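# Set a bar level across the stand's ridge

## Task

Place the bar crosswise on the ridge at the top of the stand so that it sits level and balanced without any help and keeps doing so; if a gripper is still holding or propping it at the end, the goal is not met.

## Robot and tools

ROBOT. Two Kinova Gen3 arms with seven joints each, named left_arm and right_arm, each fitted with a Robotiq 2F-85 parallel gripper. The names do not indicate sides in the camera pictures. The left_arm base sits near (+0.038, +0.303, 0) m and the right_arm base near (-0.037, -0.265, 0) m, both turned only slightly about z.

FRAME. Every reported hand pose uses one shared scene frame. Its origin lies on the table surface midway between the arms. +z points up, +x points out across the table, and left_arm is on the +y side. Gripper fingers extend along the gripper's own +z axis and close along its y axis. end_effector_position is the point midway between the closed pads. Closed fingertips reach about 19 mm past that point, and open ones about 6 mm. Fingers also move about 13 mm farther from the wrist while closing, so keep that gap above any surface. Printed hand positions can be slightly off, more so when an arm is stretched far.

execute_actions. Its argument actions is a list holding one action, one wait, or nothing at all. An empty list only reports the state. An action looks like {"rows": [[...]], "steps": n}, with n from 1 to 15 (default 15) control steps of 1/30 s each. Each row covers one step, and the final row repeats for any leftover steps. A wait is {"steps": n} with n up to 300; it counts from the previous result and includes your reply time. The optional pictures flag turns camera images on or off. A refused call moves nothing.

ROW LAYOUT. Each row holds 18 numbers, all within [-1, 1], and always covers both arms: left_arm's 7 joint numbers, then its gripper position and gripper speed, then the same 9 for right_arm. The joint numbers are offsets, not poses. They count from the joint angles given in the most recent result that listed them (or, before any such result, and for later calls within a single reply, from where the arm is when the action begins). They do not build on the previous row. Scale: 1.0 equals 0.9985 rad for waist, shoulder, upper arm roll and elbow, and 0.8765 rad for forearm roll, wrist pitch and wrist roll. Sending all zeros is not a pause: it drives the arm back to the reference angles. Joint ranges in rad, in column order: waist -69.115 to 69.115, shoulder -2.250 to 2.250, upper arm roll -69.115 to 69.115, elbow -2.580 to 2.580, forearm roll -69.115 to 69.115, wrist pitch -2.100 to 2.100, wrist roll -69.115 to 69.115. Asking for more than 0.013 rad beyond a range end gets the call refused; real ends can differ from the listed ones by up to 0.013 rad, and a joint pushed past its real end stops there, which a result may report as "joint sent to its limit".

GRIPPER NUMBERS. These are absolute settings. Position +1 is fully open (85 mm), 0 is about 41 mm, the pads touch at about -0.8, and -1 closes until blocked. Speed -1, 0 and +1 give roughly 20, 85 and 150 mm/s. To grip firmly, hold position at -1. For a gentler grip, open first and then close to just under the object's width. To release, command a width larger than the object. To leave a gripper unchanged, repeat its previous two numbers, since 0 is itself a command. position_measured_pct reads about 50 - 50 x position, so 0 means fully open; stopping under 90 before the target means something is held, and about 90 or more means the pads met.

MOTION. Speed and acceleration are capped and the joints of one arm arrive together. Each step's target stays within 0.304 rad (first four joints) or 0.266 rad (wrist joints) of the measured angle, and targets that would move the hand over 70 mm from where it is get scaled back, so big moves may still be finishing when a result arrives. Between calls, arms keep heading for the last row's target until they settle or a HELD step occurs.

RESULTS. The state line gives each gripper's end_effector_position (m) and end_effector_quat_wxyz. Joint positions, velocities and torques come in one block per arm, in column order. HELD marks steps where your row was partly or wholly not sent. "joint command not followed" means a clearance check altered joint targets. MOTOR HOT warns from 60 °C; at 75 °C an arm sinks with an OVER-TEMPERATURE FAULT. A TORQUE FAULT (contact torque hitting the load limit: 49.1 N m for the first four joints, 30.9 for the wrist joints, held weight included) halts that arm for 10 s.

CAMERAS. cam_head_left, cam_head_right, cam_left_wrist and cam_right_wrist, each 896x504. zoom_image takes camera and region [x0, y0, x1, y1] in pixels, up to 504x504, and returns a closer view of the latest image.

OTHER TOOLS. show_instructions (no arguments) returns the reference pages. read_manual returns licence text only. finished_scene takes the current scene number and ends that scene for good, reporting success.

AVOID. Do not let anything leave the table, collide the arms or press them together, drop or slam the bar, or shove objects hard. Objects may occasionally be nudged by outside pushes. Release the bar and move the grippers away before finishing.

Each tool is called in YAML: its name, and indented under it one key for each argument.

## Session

execute_actions:
  actions: []

Scene clock: 0.00 s of 4100.00 s.
left_arm: end_effector_position=(+0.2396, -0.0429, +0.1444) position_measured_pct=0.0 end_effector_quat_wxyz=(+0.013, +0.982, -0.007, -0.188) | right_arm: end_effector_position=(-0.0189, -0.8491, +0.2347) position_measured_pct=0.0 end_effector_quat_wxyz=(-0.166, -0.082, +0.978, -0.093)
Joint positions: left_arm=[ 0.387  0.639  0.611  1.738 -0.041  1.076 -0.639] | right_arm=[ 1.369  0.608 -0.261  1.323  0.564  1.179  2.777]
Joint velocities: left_arm=[ 0.    -0.    -0.    -0.001  0.    -0.     0.001] | right_arm=[-0.001  0.    -0.001  0.     0.     0.     0.001]
Joint torques (N m, as the joint torque sensors report them, + toward a larger angle): no reading
Motor temperatures (°C, as the motors report them): left_arm=[31 34 30 30 42 40 45] | right_arm=[34 31 29 32 40 39 44]

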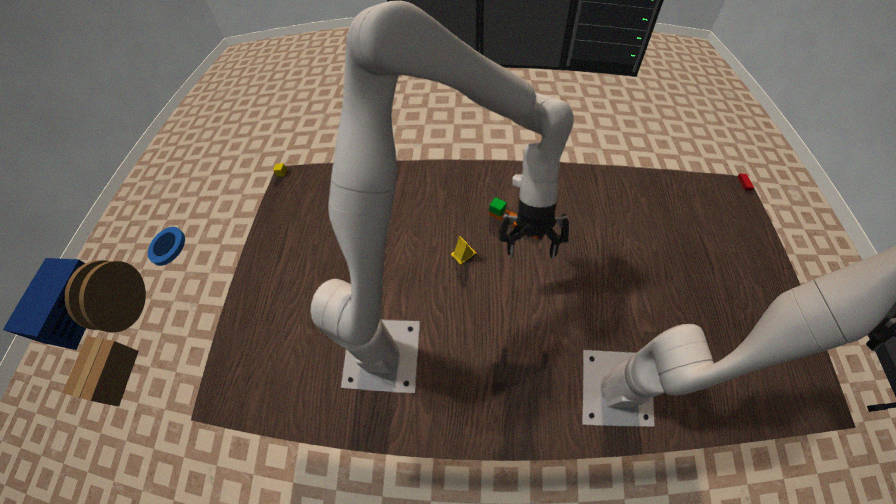

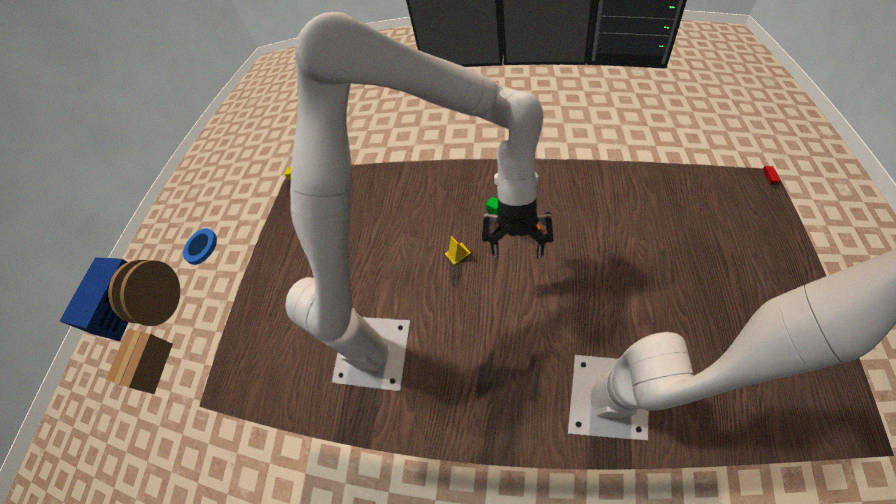

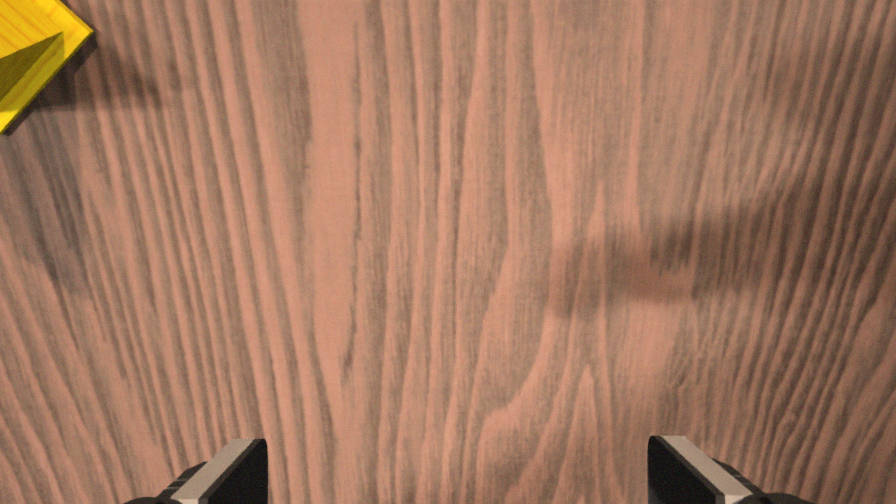

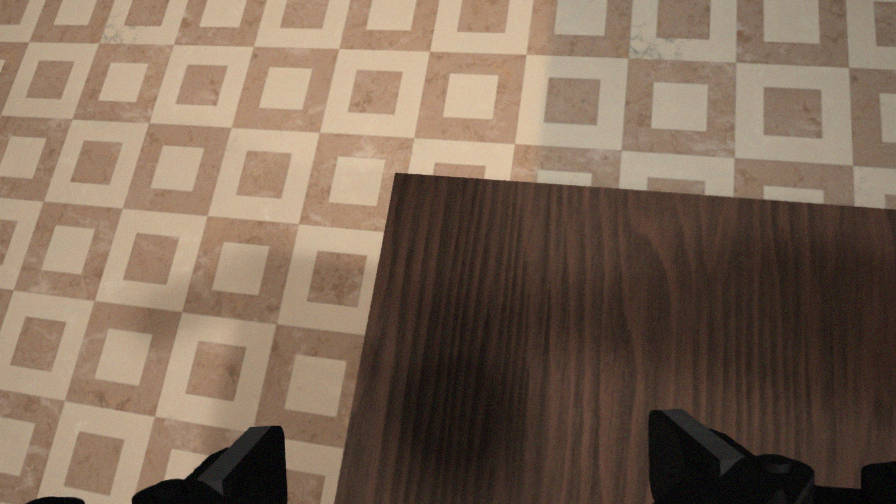

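execute_actions:
  actions:
    - {"rows":[[0.374,-0.355,-0.612,-0.032,0.047,0.087,0.93,1,0,0,0,0,0,0,0,0,1,0]]}
  pictures: false

execute_actions:
  actions:
    - {"steps":45}

Scene clock: 3.60 s of 4100.00 s.
left_arm: end_effector_position=(+0.2818, -0.0239, +0.2324) position_measured_pct=0.0 end_effector_quat_wxyz=(-0.004, +0.974, +0.223, -0.033) | right_arm: end_effector_position=(-0.0189, -0.8491, +0.2347) position_measured_pct=0.0 end_effector_quat_wxyz=(-0.166, -0.082, +0.978, -0.093)
Joint positions: left_arm=[ 0.71   0.331  0.179  1.708 -0.003  1.144 -0.254] | right_arm=[ 1.369  0.608 -0.261  1.323  0.564  1.179  2.777]
Joint velocities: left_arm=[ 0.331 -0.312 -1.138 -0.026  0.028  0.062  1.155] | right_arm=[ 0.001  0.001 -0.001  0.    -0.     0.    -0.001]
Joint torques (N m, as the joint torque sensors report them, + toward a larger angle): left_arm=[ -0.94 -12.44  -0.65  -7.26  -0.74   0.12  -0.26] | right_arm=[ -0.34 -19.26   0.34  -9.26   0.91  -0.26   0.17]
Motor temperatures (°C, as the motors report them): left_arm=[31 34 30 30 42 40 45] | right_arm=[34 31 29 32 40 39 44]
Steps of this call (steps 1 to 90: nothing new was sent; then 0.10 s passed at rest; steps 91 to 105: all 15 steps of this action). Readings (joint positions | what the end effector reports):
91: left_arm=[0.389 0.638 0.610 1.737 -0.041 1.077 -0.638] | right_arm=[1.369 0.608 -0.261 1.323 0.564 1.179 2.777] | left_arm position_measured_pct=0.0 | right_arm position_measured_pct=0.0
92: left_arm=[0.396 0.631 0.604 1.737 -0.040 1.078 -0.634] | right_arm=[1.369 0.608 -0.261 1.323 0.564 1.179 2.777] | left_arm position_measured_pct=0.0 | right_arm position_measured_pct=0.0
94: left_arm=[0.427 0.601 0.577 1.735 -0.037 1.084 -0.611] | right_arm=[1.369 0.608 -0.261 1.323 0.564 1.179 2.777] | left_arm position_measured_pct=0.0 | right_arm position_measured_pct=0.0
98: left_arm=[0.550 0.481 0.458 1.723 -0.022 1.112 -0.506] | right_arm=[1.369 0.608 -0.261 1.323 0.564 1.179 2.777] | left_arm position_measured_pct=0.0 | right_arm position_measured_pct=0.0
105: the state above

Scene clock: 5.10 s of 4100.00 s.
left_arm: end_effector_position=(+0.3190, +0.0096, +0.2492) position_measured_pct=0.0 end_effector_quat_wxyz=(-0.001, +0.877, +0.480, -0.000) | right_arm: end_effector_position=(-0.0189, -0.8491, +0.2347) position_measured_pct=0.0 end_effector_quat_wxyz=(-0.166, -0.082, +0.978, -0.093)
Joint positions: left_arm=[ 0.76   0.285 -0.     1.706  0.     1.153  0.176] | right_arm=[ 1.369  0.608 -0.261  1.323  0.564  1.179  2.777]
Joint velocities: left_arm=[-0.    -0.    -0.001  0.     0.    -0.    -0.001] | right_arm=[-0.     0.001 -0.001 -0.    -0.     0.    -0.   ]
Joint torques (N m, as the joint torque sensors report them, + toward a larger angle): left_arm=[  0.29 -13.53  -0.15  -7.93  -0.61   0.1   -0.3 ] | right_arm=[ -0.68 -19.53   0.29  -9.33   0.79  -0.35   0.1 ]
Motor temperatures (°C, as the motors report them): left_arm=[31 34 30 30 42 40 45] | right_arm=[34 31 29 32 40 39 44]
Steps of this call (steps 1 to 30: the robot went on to your last target; steps 31 to 45: nothing new was sent). Readings (joint positions | what the end effector reports):
1: left_arm=[0.720 0.322 0.142 1.708 -0.003 1.146 -0.215] | right_arm=[1.369 0.608 -0.261 1.323 0.564 1.179 2.777] | left_arm position_measured_pct=0.0 | right_arm position_measured_pct=0.0
2: left_arm=[0.728 0.314 0.110 1.707 -0.002 1.148 -0.174] | right_arm=[1.369 0.608 -0.261 1.323 0.564 1.179 2.777] | left_arm position_measured_pct=0.0 | right_arm position_measured_pct=0.0
4: left_arm=[0.739 0.303 0.063 1.706 -0.002 1.150 -0.093] | right_arm=[1.369 0.608 -0.261 1.323 0.564 1.179 2.777] | left_arm position_measured_pct=0.0 | right_arm position_measured_pct=0.0
8: left_arm=[0.753 0.291 0.017 1.706 -0.000 1.152 0.070] | right_arm=[1.369 0.608 -0.261 1.323 0.564 1.179 2.777] | left_arm position_measured_pct=0.0 | right_arm position_measured_pct=0.0
45: the state above
All arms were judged still, so your last target was given up. Only a new action makes them travel on or press farther. Fingers that are still opening or closing keep moving.

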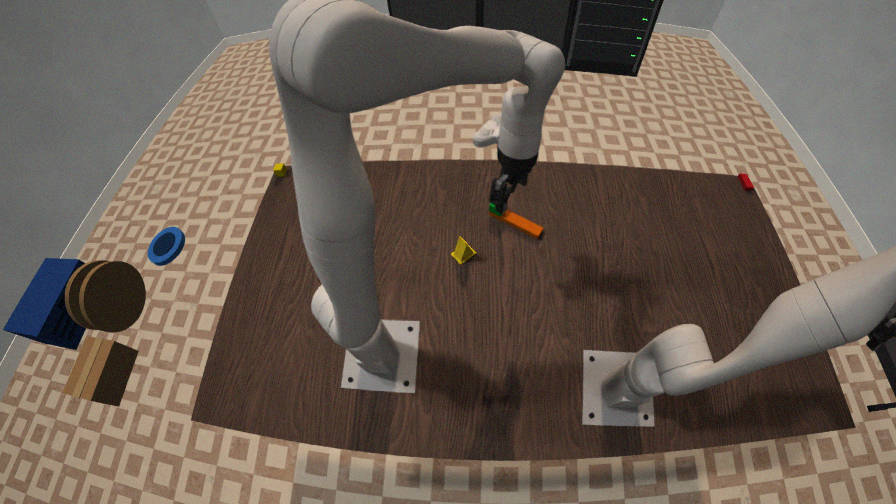

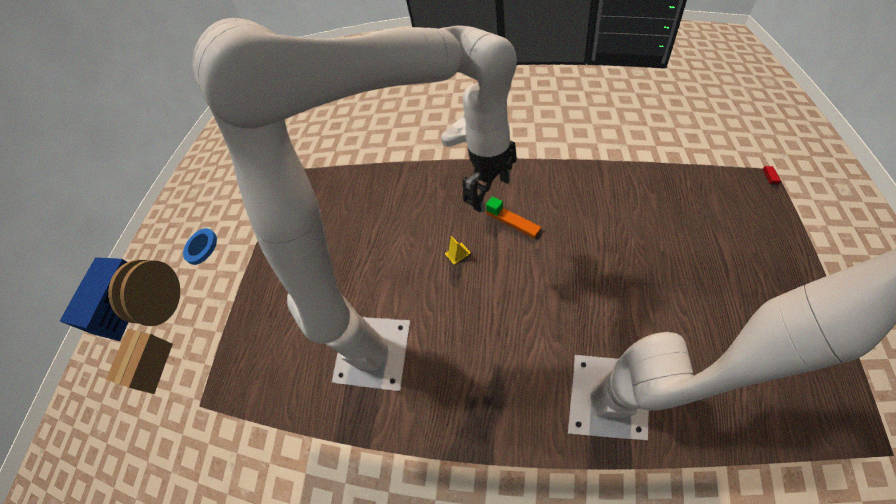

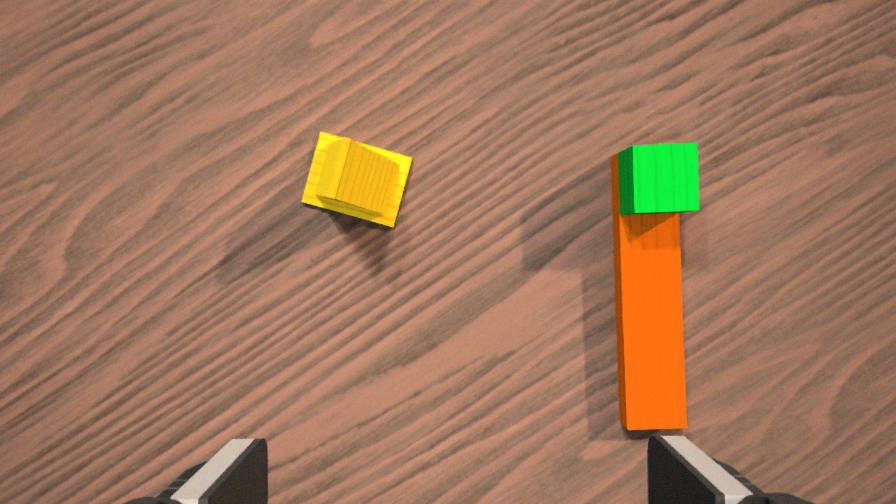

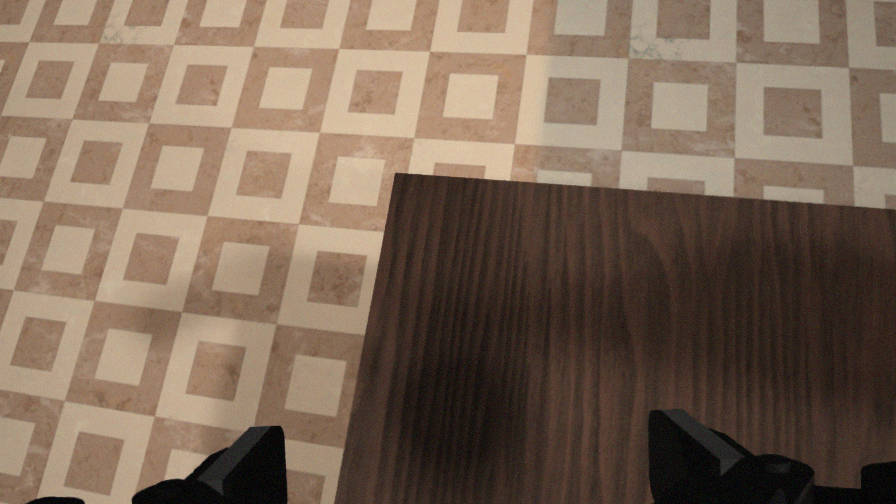

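execute_actions:
  actions:
    - {"rows":[[-0.019,0.478,0,-0.131,0,-0.397,0.012,1,0,0,0,0,0,0,0,0,1,0]]}
  pictures: false

execute_actions:
  actions:
    - {"steps":40}

Scene clock: 11.70 s of 4100.00 s.
left_arm: end_effector_position=(+0.3921, -0.0485, +0.1317) position_measured_pct=0.0 end_effector_quat_wxyz=(+0.010, +0.872, +0.490, +0.003) | right_arm: end_effector_position=(-0.0189, -0.8491, +0.2347) position_measured_pct=0.0 end_effector_quat_wxyz=(-0.166, -0.082, +0.978, -0.093)
Joint positions: left_arm=[0.746 0.604 0.    1.608 0.    0.907 0.184] | right_arm=[ 1.369  0.608 -0.261  1.323  0.564  1.179  2.777]
Joint velocities: left_arm=[-0.025  0.782  0.001 -0.17  -0.002 -0.51   0.014] | right_arm=[-0.001 -0.    -0.     0.     0.    -0.    -0.   ]
Joint torques (N m, as the joint torque sensors report them, + toward a larger angle): left_arm=[ -0.63 -17.62  -0.31  -7.4   -0.57  -0.11   0.14] | right_arm=[ -0.56 -19.28   0.12  -9.09   0.91  -0.15   0.14]
Motor temperatures (°C, as the motors report them): left_arm=[31 34 30 30 42 40 45] | right_arm=[34 31 29 32 40 39 44]
Steps of this call (steps 1 to 90: nothing new was sent; then 3.10 s passed at rest; steps 91 to 105: all 15 steps of this action). Readings (joint positions | what the end effector reports):
91: left_arm=[0.760 0.286 0.000 1.705 0.000 1.152 0.176] | right_arm=[1.369 0.608 -0.261 1.323 0.564 1.179 2.777] | left_arm position_measured_pct=0.0 | right_arm position_measured_pct=0.0
92: left_arm=[0.760 0.293 0.000 1.703 0.000 1.149 0.176] | right_arm=[1.369 0.608 -0.261 1.323 0.564 1.179 2.777] | left_arm position_measured_pct=0.0 | right_arm position_measured_pct=0.0
94: left_arm=[0.758 0.322 0.000 1.691 0.000 1.126 0.177] | right_arm=[1.369 0.608 -0.261 1.323 0.564 1.179 2.777] | left_arm position_measured_pct=0.0 | right_arm position_measured_pct=0.0
98: left_arm=[0.753 0.423 0.000 1.653 0.000 1.039 0.180] | right_arm=[1.369 0.608 -0.261 1.323 0.564 1.179 2.777] | left_arm position_measured_pct=0.0 | right_arm position_measured_pct=0.0
105: the state above

Scene clock: 13.03 s of 4100.00 s.
left_arm: end_effector_position=(+0.4084, -0.0596, +0.0599) position_measured_pct=0.0 end_effector_quat_wxyz=(+0.000, +0.870, +0.493, -0.000) | right_arm: end_effector_position=(-0.0189, -0.8491, +0.2347) position_measured_pct=0.0 end_effector_quat_wxyz=(-0.166, -0.082, +0.978, -0.093)
Joint positions: left_arm=[ 0.741  0.762 -0.     1.575  0.     0.805  0.187] | right_arm=[ 1.369  0.608 -0.261  1.323  0.564  1.179  2.777]
Joint velocities: left_arm=[ 0.     0.001  0.    -0.     0.001 -0.    -0.001] | right_arm=[ 0.001 -0.001  0.     0.    -0.    -0.     0.001]
Joint torques (N m, as the joint torque sensors report them, + toward a larger angle): left_arm=[ -0.09 -19.92  -0.23  -6.21  -0.74  -0.19   0.16] | right_arm=[ -0.56 -19.39   0.14  -9.2    0.84  -0.32   0.11]
Motor temperatures (°C, as the motors report them): left_arm=[31 34 30 30 42 40 45] | right_arm=[34 31 29 32 40 39 44]
Steps of this call (steps 1 to 30: the robot went on to your last target; steps 31 to 40: nothing new was sent). Readings (joint positions | what the end effector reports):
1: left_arm=[0.746 0.630 0.000 1.603 0.000 0.890 0.184] | right_arm=[1.369 0.608 -0.261 1.323 0.564 1.179 2.777] | left_arm position_measured_pct=0.0 | right_arm position_measured_pct=0.0
2: left_arm=[0.745 0.656 0.000 1.597 0.000 0.873 0.185] | right_arm=[1.369 0.608 -0.261 1.323 0.564 1.179 2.777] | left_arm position_measured_pct=0.0 | right_arm position_measured_pct=0.0
4: left_arm=[0.743 0.702 -0.000 1.587 0.000 0.842 0.186] | right_arm=[1.369 0.608 -0.261 1.323 0.564 1.179 2.777] | left_arm position_measured_pct=0.0 | right_arm position_measured_pct=0.0
8: left_arm=[0.742 0.752 -0.000 1.577 0.000 0.808 0.187] | right_arm=[1.369 0.608 -0.261 1.323 0.564 1.179 2.777] | left_arm position_measured_pct=0.0 | right_arm position_measured_pct=0.0
40: the state above
All arms were judged still, so your last target was given up. Only a new action makes them travel on or press farther. Fingers that are still opening or closing keep moving.

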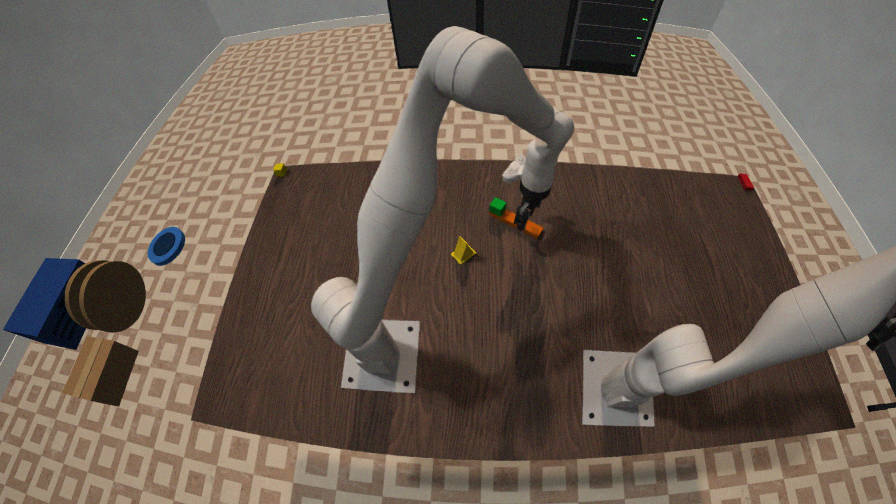

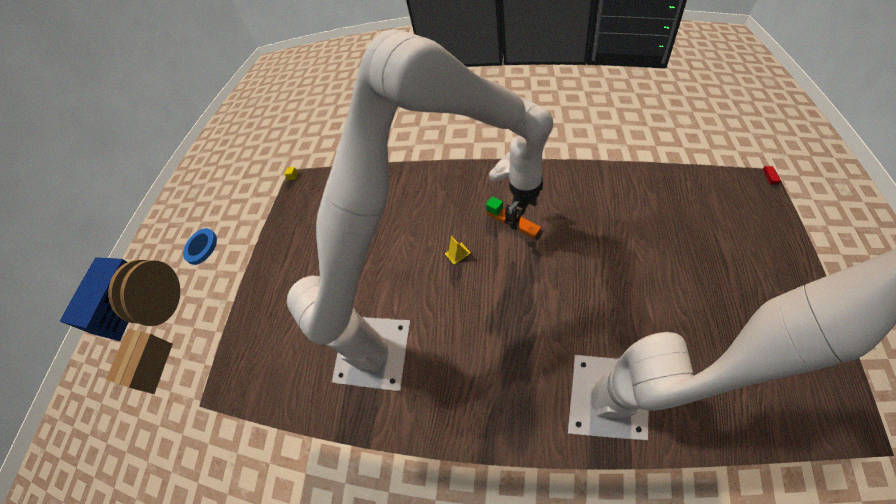

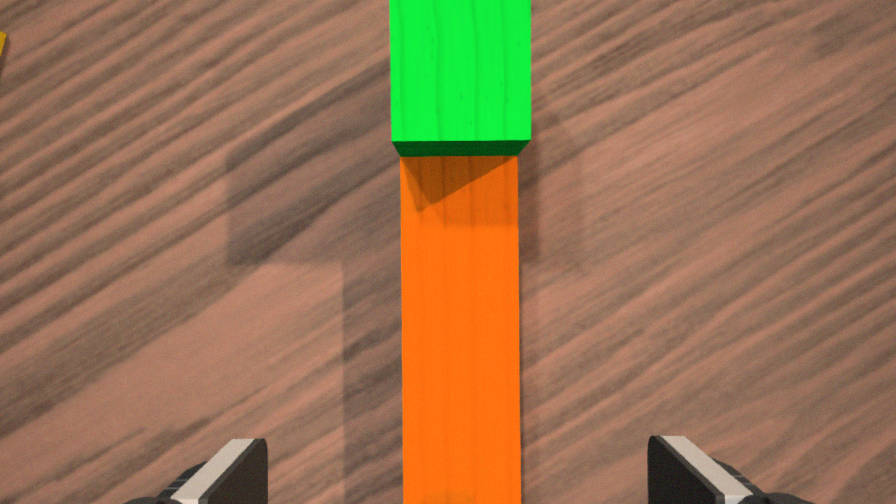

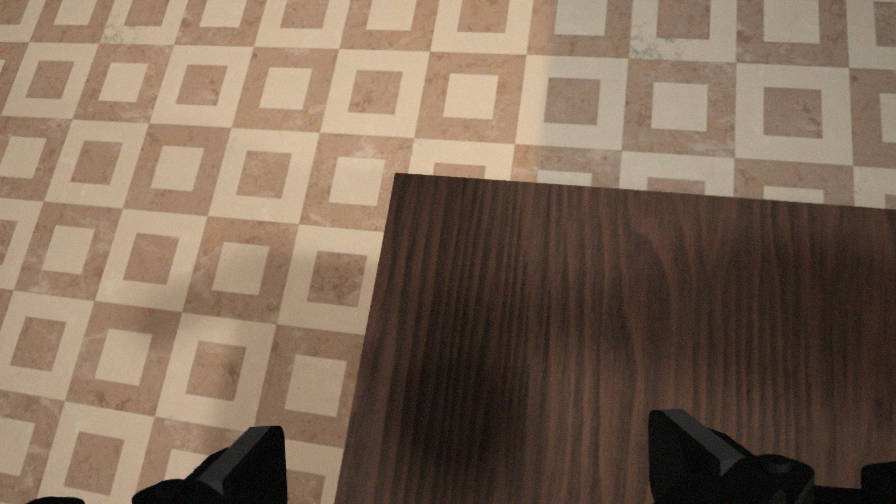

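execute_actions:
  actions:
    - {"rows":[[0,0.069,0,0.02,0,-0.102,0,1,0,0,0,0,0,0,0,0,1,0]]}
  pictures: false

execute_actions:
  actions:
    - {"rows":[[0,0,0,0,0,0,0,-1,0,0,0,0,0,0,0,0,1,0]]}
  pictures: false

execute_actions:
  actions:
    - {"steps":15}
  pictures: false

execute_actions:
  actions:
    - {"rows":[[0,-0.16,0,-0.073,0,0.266,0.3,-1,0,0,0,0,0,0,0,0,1,0]]}
  pictures: false

execute_actions:
  actions:
    - {"steps":10}
  pictures: false

execute_actions:
  actions:
    - {"rows":[[-0.172,-0.194,0,0.479,0,-0.324,0.952,-1,0,0,0,0,0,0,0,0,1,0]]}
  pictures: false

execute_actions:
  actions:
    - {"steps":40}

zoom_image:
  camera: "cam_head_right"
  region: [410,190,520,275]

Scene clock: 21.23 s of 4100.00 s.
left_arm: end_effector_position=(+0.4086, -0.0598, +0.0202) position_measured_pct=0.0 end_effector_quat_wxyz=(+0.001, +0.870, +0.493, +0.000) | right_arm: end_effector_position=(-0.0189, -0.8491, +0.2347) position_measured_pct=0.0 end_effector_quat_wxyz=(-0.166, -0.082, +0.978, -0.093)
Joint positions: left_arm=[ 0.741  0.831 -0.     1.595  0.     0.715  0.187] | right_arm=[ 1.369  0.608 -0.261  1.323  0.564  1.179  2.777]
Joint velocities: left_arm=[ 0.     0.006  0.     0.001  0.    -0.001 -0.   ] | right_arm=[-0.001  0.001 -0.     0.     0.    -0.     0.001]
Joint torques (N m, as the joint torque sensors report them, + toward a larger angle): left_arm=[  0.11 -19.77   0.05  -5.62  -0.63   0.06  -0.28] | right_arm=[ -0.54 -19.11   0.36  -9.38   0.97  -0.29   0.  ]
Motor temperatures (°C, as the motors report them): left_arm=[31 34 30 30 42 40 45] | right_arm=[34 31 29 32 40 39 44]
Steps of this call (steps 1 to 90: nothing new was sent; then 4.70 s passed at rest; steps 91 to 105: all 15 steps of this action). Readings (joint positions | what the end effector reports):
91: left_arm=[0.741 0.763 -0.000 1.575 0.000 0.804 0.187] | right_arm=[1.369 0.608 -0.261 1.323 0.564 1.179 2.777] | left_arm position_measured_pct=0.0 | right_arm position_measured_pct=0.0
92: left_arm=[0.741 0.769 0.000 1.576 0.000 0.798 0.187] | right_arm=[1.369 0.608 -0.261 1.323 0.564 1.179 2.777] | left_arm position_measured_pct=0.0 | right_arm position_measured_pct=0.0
94: left_arm=[0.741 0.796 0.000 1.582 0.000 0.766 0.187] | right_arm=[1.369 0.608 -0.261 1.323 0.564 1.179 2.777] | left_arm position_measured_pct=0.0 | right_arm position_measured_pct=0.0
98: left_arm=[0.741 0.826 -0.000 1.595 0.000 0.719 0.187] | right_arm=[1.369 0.608 -0.261 1.323 0.564 1.179 2.777] | left_arm position_measured_pct=0.0 | right_arm position_measured_pct=0.0
105: the state above

Scene clock: 21.73 s of 4100.00 s.
left_arm: end_effector_position=(+0.4086, -0.0598, +0.0202) position_measured_pct=36.9 end_effector_quat_wxyz=(+0.001, +0.870, +0.493, +0.000) | right_arm: end_effector_position=(-0.0189, -0.8491, +0.2347) position_measured_pct=0.0 end_effector_quat_wxyz=(-0.166, -0.082, +0.978, -0.093)
Joint positions: left_arm=[ 0.741  0.831 -0.     1.595  0.     0.715  0.187] | right_arm=[ 1.369  0.608 -0.261  1.323  0.564  1.179  2.777]
Joint velocities: left_arm=[-0.001  0.     0.001 -0.    -0.    -0.001  0.001] | right_arm=[ 0.002 -0.003 -0.    -0.     0.     0.     0.   ]
Joint torques (N m, as the joint torque sensors report them, + toward a larger angle): left_arm=[ -0.02 -19.73  -0.42  -6.41  -0.61  -0.12  -0.02] | right_arm=[ -0.47 -19.03   0.    -9.35   0.8   -0.16   0.01]
Motor temperatures (°C, as the motors report them): left_arm=[31 34 30 30 42 40 45] | right_arm=[34 31 29 32 40 39 44]
Steps of this call (steps 1 to 15: all 15 steps of this action). Readings (joint positions | what the end effector reports):
1: left_arm=[0.741 0.831 -0.000 1.595 0.000 0.715 0.187] | right_arm=[1.369 0.608 -0.261 1.323 0.564 1.179 2.777] | left_arm position_measured_pct=0.0 | right_arm position_measured_pct=0.0
2: left_arm=[0.741 0.831 -0.000 1.595 0.000 0.715 0.187] | right_arm=[1.369 0.608 -0.261 1.323 0.564 1.179 2.777] | left_arm position_measured_pct=0.4 | right_arm position_measured_pct=0.0
4: left_arm=[0.741 0.830 -0.000 1.595 0.000 0.715 0.187] | right_arm=[1.369 0.608 -0.261 1.323 0.564 1.179 2.777] | left_arm position_measured_pct=4.4 | right_arm position_measured_pct=0.0
8: left_arm=[0.741 0.831 -0.000 1.595 0.000 0.715 0.187] | right_arm=[1.369 0.608 -0.261 1.323 0.564 1.179 2.777] | left_arm position_measured_pct=15.9 | right_arm position_measured_pct=0.0
15: the state above

Scene clock: 22.23 s of 4100.00 s.
left_arm: end_effector_position=(+0.4088, -0.0600, +0.0208) position_measured_pct=60.7 end_effector_quat_wxyz=(+0.001, +0.870, +0.493, +0.000) | right_arm: end_effector_position=(-0.0189, -0.8491, +0.2347) position_measured_pct=0.0 end_effector_quat_wxyz=(-0.166, -0.082, +0.978, -0.093)
Joint positions: left_arm=[ 0.741  0.829 -0.     1.595  0.     0.716  0.187] | right_arm=[ 1.369  0.608 -0.261  1.323  0.564  1.179  2.777]
Joint velocities: left_arm=[ 0.001 -0.     0.    -0.     0.002 -0.    -0.   ] | right_arm=[-0.     0.    -0.    -0.    -0.     0.    -0.001]
Joint torques (N m, as the joint torque sensors report them, + toward a larger angle): left_arm=[ -0.02 -19.53   0.21  -5.53  -0.48  -0.28  -0.14] | right_arm=[ -0.42 -19.29   0.42  -9.66   0.79  -0.25   0.08]
Motor temperatures (°C, as the motors report them): left_arm=[31 34 30 30 42 40 45] | right_arm=[34 31 29 32 40 39 44]
Steps of this call (steps 1 to 15: the robot went on to your last target). Readings (joint positions | what the end effector reports):
1: left_arm=[0.741 0.831 -0.000 1.595 0.000 0.715 0.187] | right_arm=[1.369 0.608 -0.261 1.323 0.564 1.179 2.777] | left_arm position_measured_pct=39.7 | right_arm position_measured_pct=0.0
2: left_arm=[0.741 0.831 -0.000 1.595 0.000 0.715 0.187] | right_arm=[1.369 0.608 -0.261 1.323 0.564 1.179 2.777] | left_arm position_measured_pct=42.9 | right_arm position_measured_pct=0.0
4: left_arm=[0.741 0.831 -0.000 1.595 0.000 0.715 0.187] | right_arm=[1.369 0.608 -0.261 1.323 0.564 1.179 2.777] | left_arm position_measured_pct=48.8 | right_arm position_measured_pct=0.0
8: left_arm=[0.741 0.830 0.000 1.594 0.000 0.716 0.187] | right_arm=[1.369 0.608 -0.261 1.323 0.564 1.179 2.777] | left_arm position_measured_pct=59.1 | right_arm position_measured_pct=0.0
15: the state above
All arms were judged still, so your last target was given up. Only a new action makes them travel on or press farther. Fingers that are still opening or closing keep moving.

Scene clock: 22.73 s of 4100.00 s.
left_arm: end_effector_position=(+0.4084, -0.0596, +0.1191) position_measured_pct=60.7 end_effector_quat_wxyz=(-0.000, +0.798, +0.603, -0.000) | right_arm: end_effector_position=(-0.0189, -0.8491, +0.2347) position_measured_pct=0.0 end_effector_quat_wxyz=(-0.166, -0.082, +0.978, -0.093)
Joint positions: left_arm=[0.741 0.673 0.    1.522 0.    0.948 0.449] | right_arm=[ 1.369  0.608 -0.261  1.323  0.564  1.179  2.777]
Joint velocities: left_arm=[ 0.    -0.027 -0.001 -0.    -0.     0.011  0.013] | right_arm=[-0.    -0.001  0.001 -0.    -0.    -0.    -0.001]
Joint torques (N m, as the joint torque sensors report them, + toward a larger angle): left_arm=[ -0.3  -18.8    0.44  -7.09  -0.43   0.    -0.2 ] | right_arm=[ -0.69 -19.18   0.01  -9.26   0.86  -0.18  -0.12]
Motor temperatures (°C, as the motors report them): left_arm=[31 34 30 30 42 40 45] | right_arm=[34 31 29 32 40 39 44]
Steps of this call (steps 1 to 15: all 15 steps of this action). Readings (joint positions | what the end effector reports):
1: left_arm=[0.741 0.828 -0.000 1.594 0.000 0.717 0.188] | right_arm=[1.369 0.608 -0.261 1.323 0.564 1.179 2.777] | left_arm position_measured_pct=60.7 | right_arm position_measured_pct=0.0
2: left_arm=[0.741 0.823 -0.000 1.593 0.000 0.723 0.195] | right_arm=[1.369 0.608 -0.261 1.323 0.564 1.179 2.777] | left_arm position_measured_pct=60.7 | right_arm position_measured_pct=0.0
4: left_arm=[0.741 0.795 -0.000 1.582 0.000 0.761 0.237] | right_arm=[1.369 0.608 -0.261 1.323 0.564 1.179 2.777] | left_arm position_measured_pct=60.7 | right_arm position_measured_pct=0.0
8: left_arm=[0.741 0.712 0.000 1.541 0.000 0.885 0.378] | right_arm=[1.369 0.608 -0.261 1.323 0.564 1.179 2.777] | left_arm position_measured_pct=60.7 | right_arm position_measured_pct=0.0
15: the state above

Scene clock: 23.07 s of 4100.00 s.
left_arm: end_effector_position=(+0.4086, -0.0598, +0.1206) position_measured_pct=60.7 end_effector_quat_wxyz=(+0.001, +0.798, +0.603, -0.000) | right_arm: end_effector_position=(-0.0189, -0.8491, +0.2347) position_measured_pct=0.0 end_effector_quat_wxyz=(-0.166, -0.082, +0.978, -0.093)
Joint positions: left_arm=[ 0.741  0.67  -0.     1.522  0.     0.949  0.45 ] | right_arm=[ 1.369  0.608 -0.261  1.323  0.564  1.179  2.777]
Joint velocities: left_arm=[-0.    -0.001 -0.     0.001  0.002 -0.     0.001] | right_arm=[ 0.001  0.    -0.     0.001 -0.     0.    -0.   ]
Joint torques (N m, as the joint torque sensors report them, + toward a larger angle): left_arm=[  0.04 -19.56   0.13  -7.21  -0.4   -0.13  -0.21] | right_arm=[ -0.61 -19.07   0.24  -9.44   0.81  -0.23  -0.02]
Motor temperatures (°C, as the motors report them): left_arm=[31 34 30 30 42 40 45] | right_arm=[34 31 29 32 40 39 44]
Steps of this call (steps 1 to 10: the robot went on to your last target). Readings (joint positions | what the end effector reports):
1: left_arm=[0.741 0.672 0.000 1.522 0.000 0.948 0.449] | right_arm=[1.369 0.608 -0.261 1.323 0.564 1.179 2.777] | left_arm position_measured_pct=60.7 | right_arm position_measured_pct=0.0
2: left_arm=[0.741 0.671 0.000 1.522 0.000 0.949 0.449] | right_arm=[1.369 0.608 -0.261 1.323 0.564 1.179 2.777] | left_arm position_measured_pct=60.7 | right_arm position_measured_pct=0.0
4: left_arm=[0.741 0.671 0.000 1.522 0.000 0.949 0.450] | right_arm=[1.369 0.608 -0.261 1.323 0.564 1.179 2.777] | left_arm position_measured_pct=60.7 | right_arm position_measured_pct=0.0
8: left_arm=[0.741 0.670 -0.000 1.522 0.000 0.949 0.450] | right_arm=[1.369 0.608 -0.261 1.323 0.564 1.179 2.777] | left_arm position_measured_pct=60.7 | right_arm position_measured_pct=0.0
10: the state above

Scene clock: 23.57 s of 4100.00 s.
left_arm: end_effector_position=(+0.3815, +0.0487, +0.1100) position_measured_pct=60.7 end_effector_quat_wxyz=(+0.017, +0.616, +0.787, +0.002) | right_arm: end_effector_position=(-0.0189, -0.8491, +0.2347) position_measured_pct=0.0 end_effector_quat_wxyz=(-0.166, -0.082, +0.978, -0.093)
Joint positions: left_arm=[ 0.594  0.504 -0.001  1.898  0.     0.705  0.821] | right_arm=[ 1.369  0.608 -0.261  1.323  0.564  1.179  2.777]
Joint velocities: left_arm=[-0.162 -0.177 -0.001  0.737 -0.    -0.273  1.209] | right_arm=[ 0.    -0.001  0.    -0.     0.     0.     0.   ]
Joint torques (N m, as the joint torque sensors report them, + toward a larger angle): left_arm=[  0.61 -16.     0.29  -7.21  -0.61  -0.67   0.06] | right_arm=[ -0.68 -18.96   0.    -9.11   0.89  -0.05   0.1 ]
Motor temperatures (°C, as the motors report them): left_arm=[31 34 30 30 42 40 45] | right_arm=[34 31 29 32 40 39 44]
Steps of this call (steps 1 to 15: all 15 steps of this action). Readings (joint positions | what the end effector reports):
1: left_arm=[0.741 0.669 0.000 1.523 0.000 0.948 0.450] | right_arm=[1.369 0.608 -0.261 1.323 0.564 1.179 2.777] | left_arm position_measured_pct=60.7 | right_arm position_measured_pct=0.0
2: left_arm=[0.737 0.664 0.001 1.528 0.001 0.943 0.455] | right_arm=[1.369 0.608 -0.261 1.323 0.564 1.179 2.777] | left_arm position_measured_pct=60.7 | right_arm position_measured_pct=0.0
4: left_arm=[0.720 0.645 0.002 1.555 0.001 0.920 0.478] | right_arm=[1.369 0.608 -0.261 1.323 0.564 1.179 2.777] | left_arm position_measured_pct=60.7 | right_arm position_measured_pct=0.0
8: left_arm=[0.658 0.574 0.000 1.674 0.000 0.819 0.583] | right_arm=[1.369 0.608 -0.261 1.323 0.564 1.179 2.777] | left_arm position_measured_pct=60.7 | right_arm position_measured_pct=0.0
15: the state above

Scene clock: 24.90 s of 4100.00 s.
left_arm: end_effector_position=(+0.3544, +0.0774, +0.1002) position_measured_pct=60.7 end_effector_quat_wxyz=(+0.000, +0.408, +0.913, -0.000) | right_arm: end_effector_position=(-0.0189, -0.8491, +0.2347) position_measured_pct=0.0 end_effector_quat_wxyz=(-0.166, -0.082, +0.978, -0.093)
Joint positions: left_arm=[0.57  0.476 0.    2.    0.    0.665 1.284] | right_arm=[ 1.369  0.608 -0.261  1.323  0.564  1.179  2.777]
Joint velocities: left_arm=[-0.001  0.    -0.    -0.001  0.001  0.     0.   ] | right_arm=[-0.     0.001 -0.     0.     0.    -0.    -0.   ]
Joint torques (N m, as the joint torque sensors report them, + toward a larger angle): left_arm=[ -0.85 -14.36   0.07  -5.5   -0.4    0.09   0.03] | right_arm=[ -0.84 -19.16   0.13  -9.4    0.73  -0.26   0.09]
Motor temperatures (°C, as the motors report them): left_arm=[31 34 30 30 42 40 45] | right_arm=[34 31 29 32 40 39 44]
Steps of this call (steps 1 to 30: the robot went on to your last target; steps 31 to 40: nothing new was sent). Readings (joint positions | what the end effector reports):
1: left_arm=[0.589 0.499 -0.001 1.920 0.000 0.697 0.861] | right_arm=[1.369 0.608 -0.261 1.323 0.564 1.179 2.777] | left_arm position_measured_pct=60.7 | right_arm position_measured_pct=0.0
2: left_arm=[0.585 0.494 -0.000 1.938 0.000 0.690 0.902] | right_arm=[1.369 0.608 -0.261 1.323 0.564 1.179 2.777] | left_arm position_measured_pct=60.7 | right_arm position_measured_pct=0.0
4: left_arm=[0.579 0.488 -0.000 1.964 0.000 0.679 0.983] | right_arm=[1.369 0.608 -0.261 1.323 0.564 1.179 2.777] | left_arm position_measured_pct=60.7 | right_arm position_measured_pct=0.0
8: left_arm=[0.573 0.480 -0.000 1.989 0.000 0.669 1.146] | right_arm=[1.369 0.608 -0.261 1.323 0.564 1.179 2.777] | left_arm position_measured_pct=60.7 | right_arm position_measured_pct=0.0
40: the state above
All arms were judged still, so your last target was given up. Only a new action makes them travel on or press farther. Fingers that are still opening or closing keep moving.

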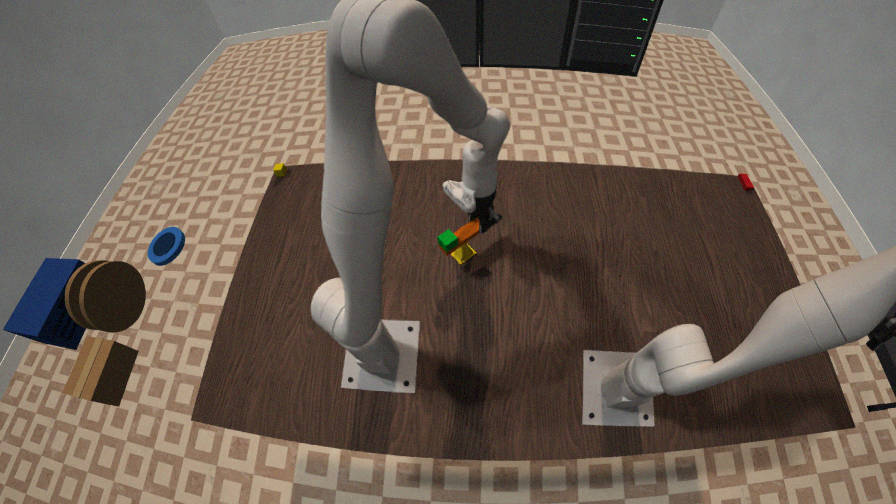

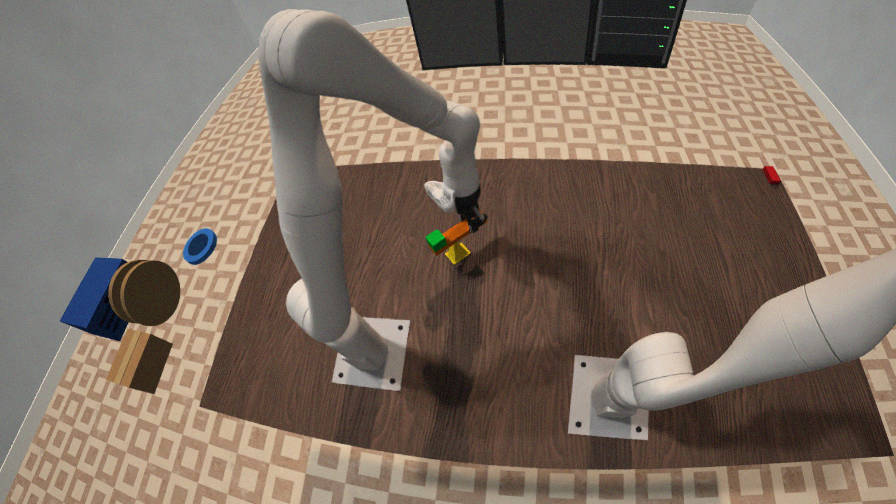

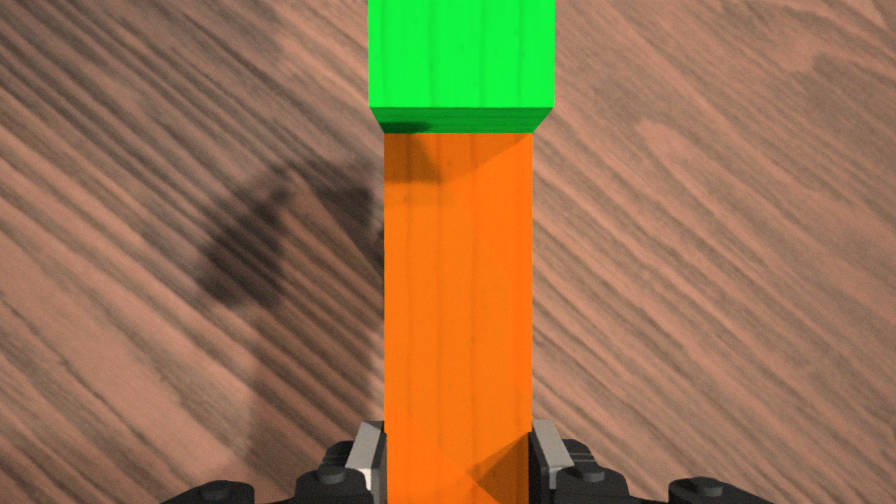

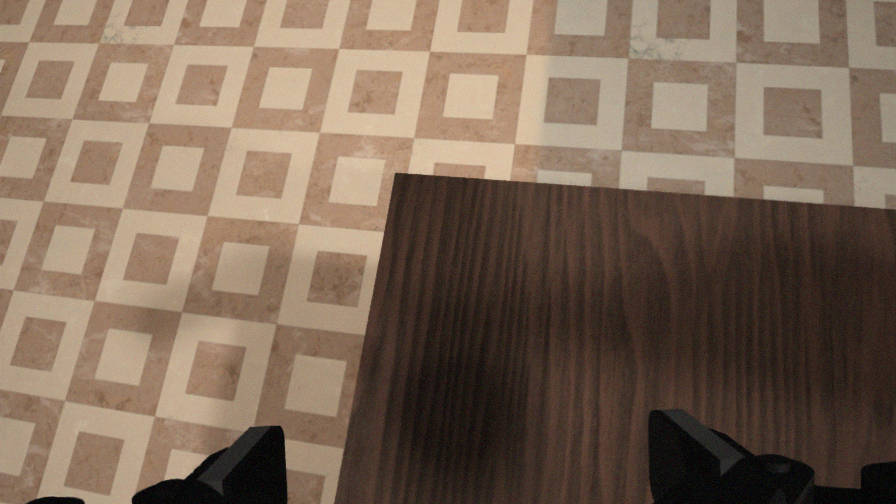

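Region (410, 190, 520, 275) of cam_head_right's 896x504 image, scaled by 4.582, with more detail than that image has; it fills the top 389 rows of this view, and the rest is white.

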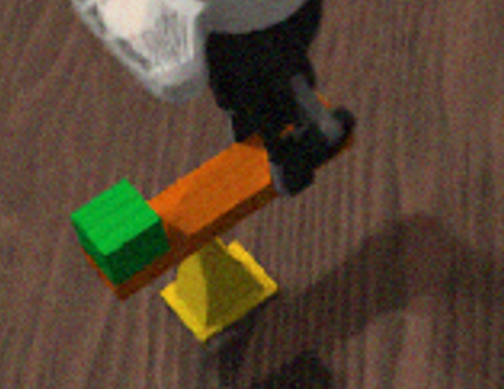

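execute_actions:
  actions:
    - {"rows":[[0,0.021,0,0.01,0,-0.035,0,-1,0,0,0,0,0,0,0,0,1,0]]}
  pictures: false

execute_actions:
  actions:
    - {"rows":[[0,0.0065,0,0.003,0,-0.0108,0,-1,0,0,0,0,0,0,0,0,1,0]],"steps":12}
  pictures: false

execute_actions:
  actions:
    - {"rows":[[0,0.0065,0,0.003,0,-0.0108,0,-1,0,0,0,0,0,0,0,0,1,0]],"steps":12}
  pictures: false

execute_actions:
  actions:
    - {"rows":[[0,0.0065,0,0.003,0,-0.0108,0,-1,0,0,0,0,0,0,0,0,1,0]],"steps":12}
  pictures: false

Scene clock: 31.03 s of 4100.00 s.
left_arm: end_effector_position=(+0.3544, +0.0774, +0.0903) position_measured_pct=60.7 end_effector_quat_wxyz=(+0.000, +0.408, +0.913, -0.000) | right_arm: end_effector_position=(-0.0189, -0.8491, +0.2347) position_measured_pct=0.0 end_effector_quat_wxyz=(-0.166, -0.082, +0.978, -0.093)
Joint positions: left_arm=[ 0.57   0.497 -0.     2.01   0.     0.634  1.284] | right_arm=[ 1.369  0.608 -0.261  1.323  0.564  1.179  2.777]
Joint velocities: left_arm=[-0.001  0.001  0.001 -0.    -0.     0.     0.   ] | right_arm=[ 0.001  0.     0.001  0.    -0.    -0.    -0.   ]
Joint torques (N m, as the joint torque sensors report them, + toward a larger angle): left_arm=[ -0.08 -14.27   0.05  -5.38  -0.43  -0.13  -0.43] | right_arm=[ -0.39 -19.     0.24  -9.12   0.89  -0.11   0.14]
Motor temperatures (°C, as the motors report them): left_arm=[31 34 30 30 42 40 45] | right_arm=[34 31 29 32 40 39 44]
Steps of this call (steps 1 to 90: nothing new was sent; then 2.63 s passed at rest; steps 91 to 105: all 15 steps of this action). Readings (joint positions | what the end effector reports):
91: left_arm=[0.570 0.477 0.000 2.000 0.000 0.664 1.284] | right_arm=[1.369 0.608 -0.261 1.323 0.564 1.179 2.777] | left_arm position_measured_pct=60.7 | right_arm position_measured_pct=0.0
92: left_arm=[0.570 0.483 0.000 2.002 0.000 0.658 1.284] | right_arm=[1.369 0.608 -0.261 1.323 0.564 1.179 2.777] | left_arm position_measured_pct=60.7 | right_arm position_measured_pct=0.0
94: left_arm=[0.570 0.492 -0.000 2.007 0.000 0.643 1.284] | right_arm=[1.369 0.608 -0.261 1.323 0.564 1.179 2.777] | left_arm position_measured_pct=60.7 | right_arm position_measured_pct=0.0
98: left_arm=[0.570 0.496 -0.000 2.010 0.000 0.635 1.284] | right_arm=[1.369 0.608 -0.261 1.323 0.564 1.179 2.777] | left_arm position_measured_pct=60.7 | right_arm position_measured_pct=0.0
105: the state above

Scene clock: 31.43 s of 4100.00 s.
left_arm: end_effector_position=(+0.3544, +0.0774, +0.0885) position_measured_pct=60.7 end_effector_quat_wxyz=(+0.001, +0.408, +0.913, -0.000) | right_arm: end_effector_position=(-0.0189, -0.8491, +0.2347) position_measured_pct=0.0 end_effector_quat_wxyz=(-0.166, -0.082, +0.978, -0.093)
Joint positions: left_arm=[0.57  0.5   0.    2.013 0.    0.627 1.284] | right_arm=[ 1.369  0.608 -0.261  1.323  0.564  1.179  2.777]
Joint velocities: left_arm=[ 0.    -0.     0.001 -0.     0.    -0.     0.   ] | right_arm=[ 0.001  0.    -0.    -0.     0.     0.    -0.   ]
Joint torques (N m, as the joint torque sensors report them, + toward a larger angle): left_arm=[ -0.34 -11.9    0.33  -5.11  -0.36  -1.28  -0.22] | right_arm=[ -0.6  -19.22   0.26  -9.48   0.82  -0.17   0.04]
Motor temperatures (°C, as the motors report them): left_arm=[31 34 30 30 42 40 45] | right_arm=[34 31 29 32 40 39 44]
Steps of this call (steps 1 to 12: all 12 steps of this action). Readings (joint positions | what the end effector reports):
1: left_arm=[0.570 0.498 0.000 2.010 0.000 0.633 1.284] | right_arm=[1.369 0.608 -0.261 1.323 0.564 1.179 2.777] | left_arm position_measured_pct=60.7 | right_arm position_measured_pct=0.0
2: left_arm=[0.570 0.500 0.000 2.011 0.000 0.631 1.284] | right_arm=[1.369 0.608 -0.261 1.323 0.564 1.179 2.777] | left_arm position_measured_pct=60.7 | right_arm position_measured_pct=0.0
4: left_arm=[0.570 0.501 0.000 2.012 0.000 0.628 1.284] | right_arm=[1.369 0.608 -0.261 1.323 0.564 1.179 2.777] | left_arm position_measured_pct=60.7 | right_arm position_measured_pct=0.0
8: left_arm=[0.570 0.500 0.000 2.013 0.000 0.627 1.284] | right_arm=[1.369 0.608 -0.261 1.323 0.564 1.179 2.777] | left_arm position_measured_pct=60.7 | right_arm position_measured_pct=0.0
12: the state above

Scene clock: 31.83 s of 4100.00 s.
left_arm: end_effector_position=(+0.3545, +0.0773, +0.0878) position_measured_pct=60.7 end_effector_quat_wxyz=(+0.002, +0.408, +0.913, -0.000) | right_arm: end_effector_position=(-0.0189, -0.8491, +0.2347) position_measured_pct=0.0 end_effector_quat_wxyz=(-0.166, -0.082, +0.978, -0.093)
Joint positions: left_arm=[0.57  0.501 0.    2.015 0.    0.622 1.284] | right_arm=[ 1.369  0.608 -0.261  1.323  0.564  1.179  2.777]
Joint velocities: left_arm=[-0.    -0.     0.     0.001 -0.001 -0.    -0.001] | right_arm=[ 0.001 -0.    -0.001  0.    -0.    -0.     0.001]
Joint torques (N m, as the joint torque sensors report them, + toward a larger angle): left_arm=[ 0.06 -9.29  0.33 -4.46 -0.44 -2.02 -0.51] | right_arm=[ -0.67 -19.03   0.41  -9.18   0.84   0.01   0.04]
Motor temperatures (°C, as the motors report them): left_arm=[31 34 30 30 42 40 45] | right_arm=[34 31 29 32 40 39 44]
Steps of this call (steps 1 to 12: all 12 steps of this action). Readings (joint positions | what the end effector reports):
1: left_arm=[0.570 0.501 0.000 2.013 0.000 0.626 1.284] | right_arm=[1.369 0.608 -0.261 1.323 0.564 1.179 2.777] | left_arm position_measured_pct=60.7 | right_arm position_measured_pct=0.0
2: left_arm=[0.570 0.502 0.000 2.014 0.000 0.624 1.284] | right_arm=[1.369 0.608 -0.261 1.323 0.564 1.179 2.777] | left_arm position_measured_pct=60.7 | right_arm position_measured_pct=0.0
4: left_arm=[0.570 0.501 0.000 2.014 0.000 0.623 1.284] | right_arm=[1.369 0.608 -0.261 1.323 0.564 1.179 2.777] | left_arm position_measured_pct=60.7 | right_arm position_measured_pct=0.0
8: left_arm=[0.570 0.501 0.000 2.015 0.000 0.622 1.284] | right_arm=[1.369 0.608 -0.261 1.323 0.564 1.179 2.777] | left_arm position_measured_pct=60.7 | right_arm position_measured_pct=0.0
12: the state above

Scene clock: 32.23 s of 4100.00 s.
left_arm: end_effector_position=(+0.3545, +0.0773, +0.0876) position_measured_pct=60.7 end_effector_quat_wxyz=(+0.003, +0.408, +0.913, -0.000) | right_arm: end_effector_position=(-0.0189, -0.8491, +0.2347) position_measured_pct=0.0 end_effector_quat_wxyz=(-0.166, -0.082, +0.978, -0.093)
Joint positions: left_arm=[0.57  0.5   0.    2.018 0.    0.617 1.284] | right_arm=[ 1.369  0.608 -0.261  1.323  0.564  1.179  2.777]
Joint velocities: left_arm=[ 0.001  0.     0.     0.     0.001 -0.001 -0.001] | right_arm=[-0.001  0.    -0.     0.     0.     0.    -0.002]
Joint torques (N m, as the joint torque sensors report them, + toward a larger angle): left_arm=[-0.14 -9.04 -0.08 -5.3  -0.29 -2.38 -0.22] | right_arm=[ -0.37 -19.12   0.25  -9.36   0.88  -0.14   0.3 ]
Motor temperatures (°C, as the motors report them): left_arm=[31 34 30 30 42 40 45] | right_arm=[34 31 29 32 40 39 44]
Steps of this call (steps 1 to 12: all 12 steps of this action). Readings (joint positions | what the end effector reports):
1: left_arm=[0.570 0.501 0.000 2.016 0.000 0.621 1.284] | right_arm=[1.369 0.608 -0.261 1.323 0.564 1.179 2.777] | left_arm position_measured_pct=60.7 | right_arm position_measured_pct=0.0
2: left_arm=[0.570 0.501 0.000 2.016 0.000 0.620 1.284] | right_arm=[1.369 0.608 -0.261 1.323 0.564 1.179 2.777] | left_arm position_measured_pct=60.7 | right_arm position_measured_pct=0.0
4: left_arm=[0.570 0.500 0.000 2.017 0.000 0.618 1.284] | right_arm=[1.369 0.608 -0.261 1.323 0.564 1.179 2.777] | left_arm position_measured_pct=60.7 | right_arm position_measured_pct=0.0
8: left_arm=[0.570 0.500 0.000 2.018 0.000 0.617 1.284] | right_arm=[1.369 0.608 -0.261 1.323 0.564 1.179 2.777] | left_arm position_measured_pct=60.7 | right_arm position_measured_pct=0.0
12: the state above


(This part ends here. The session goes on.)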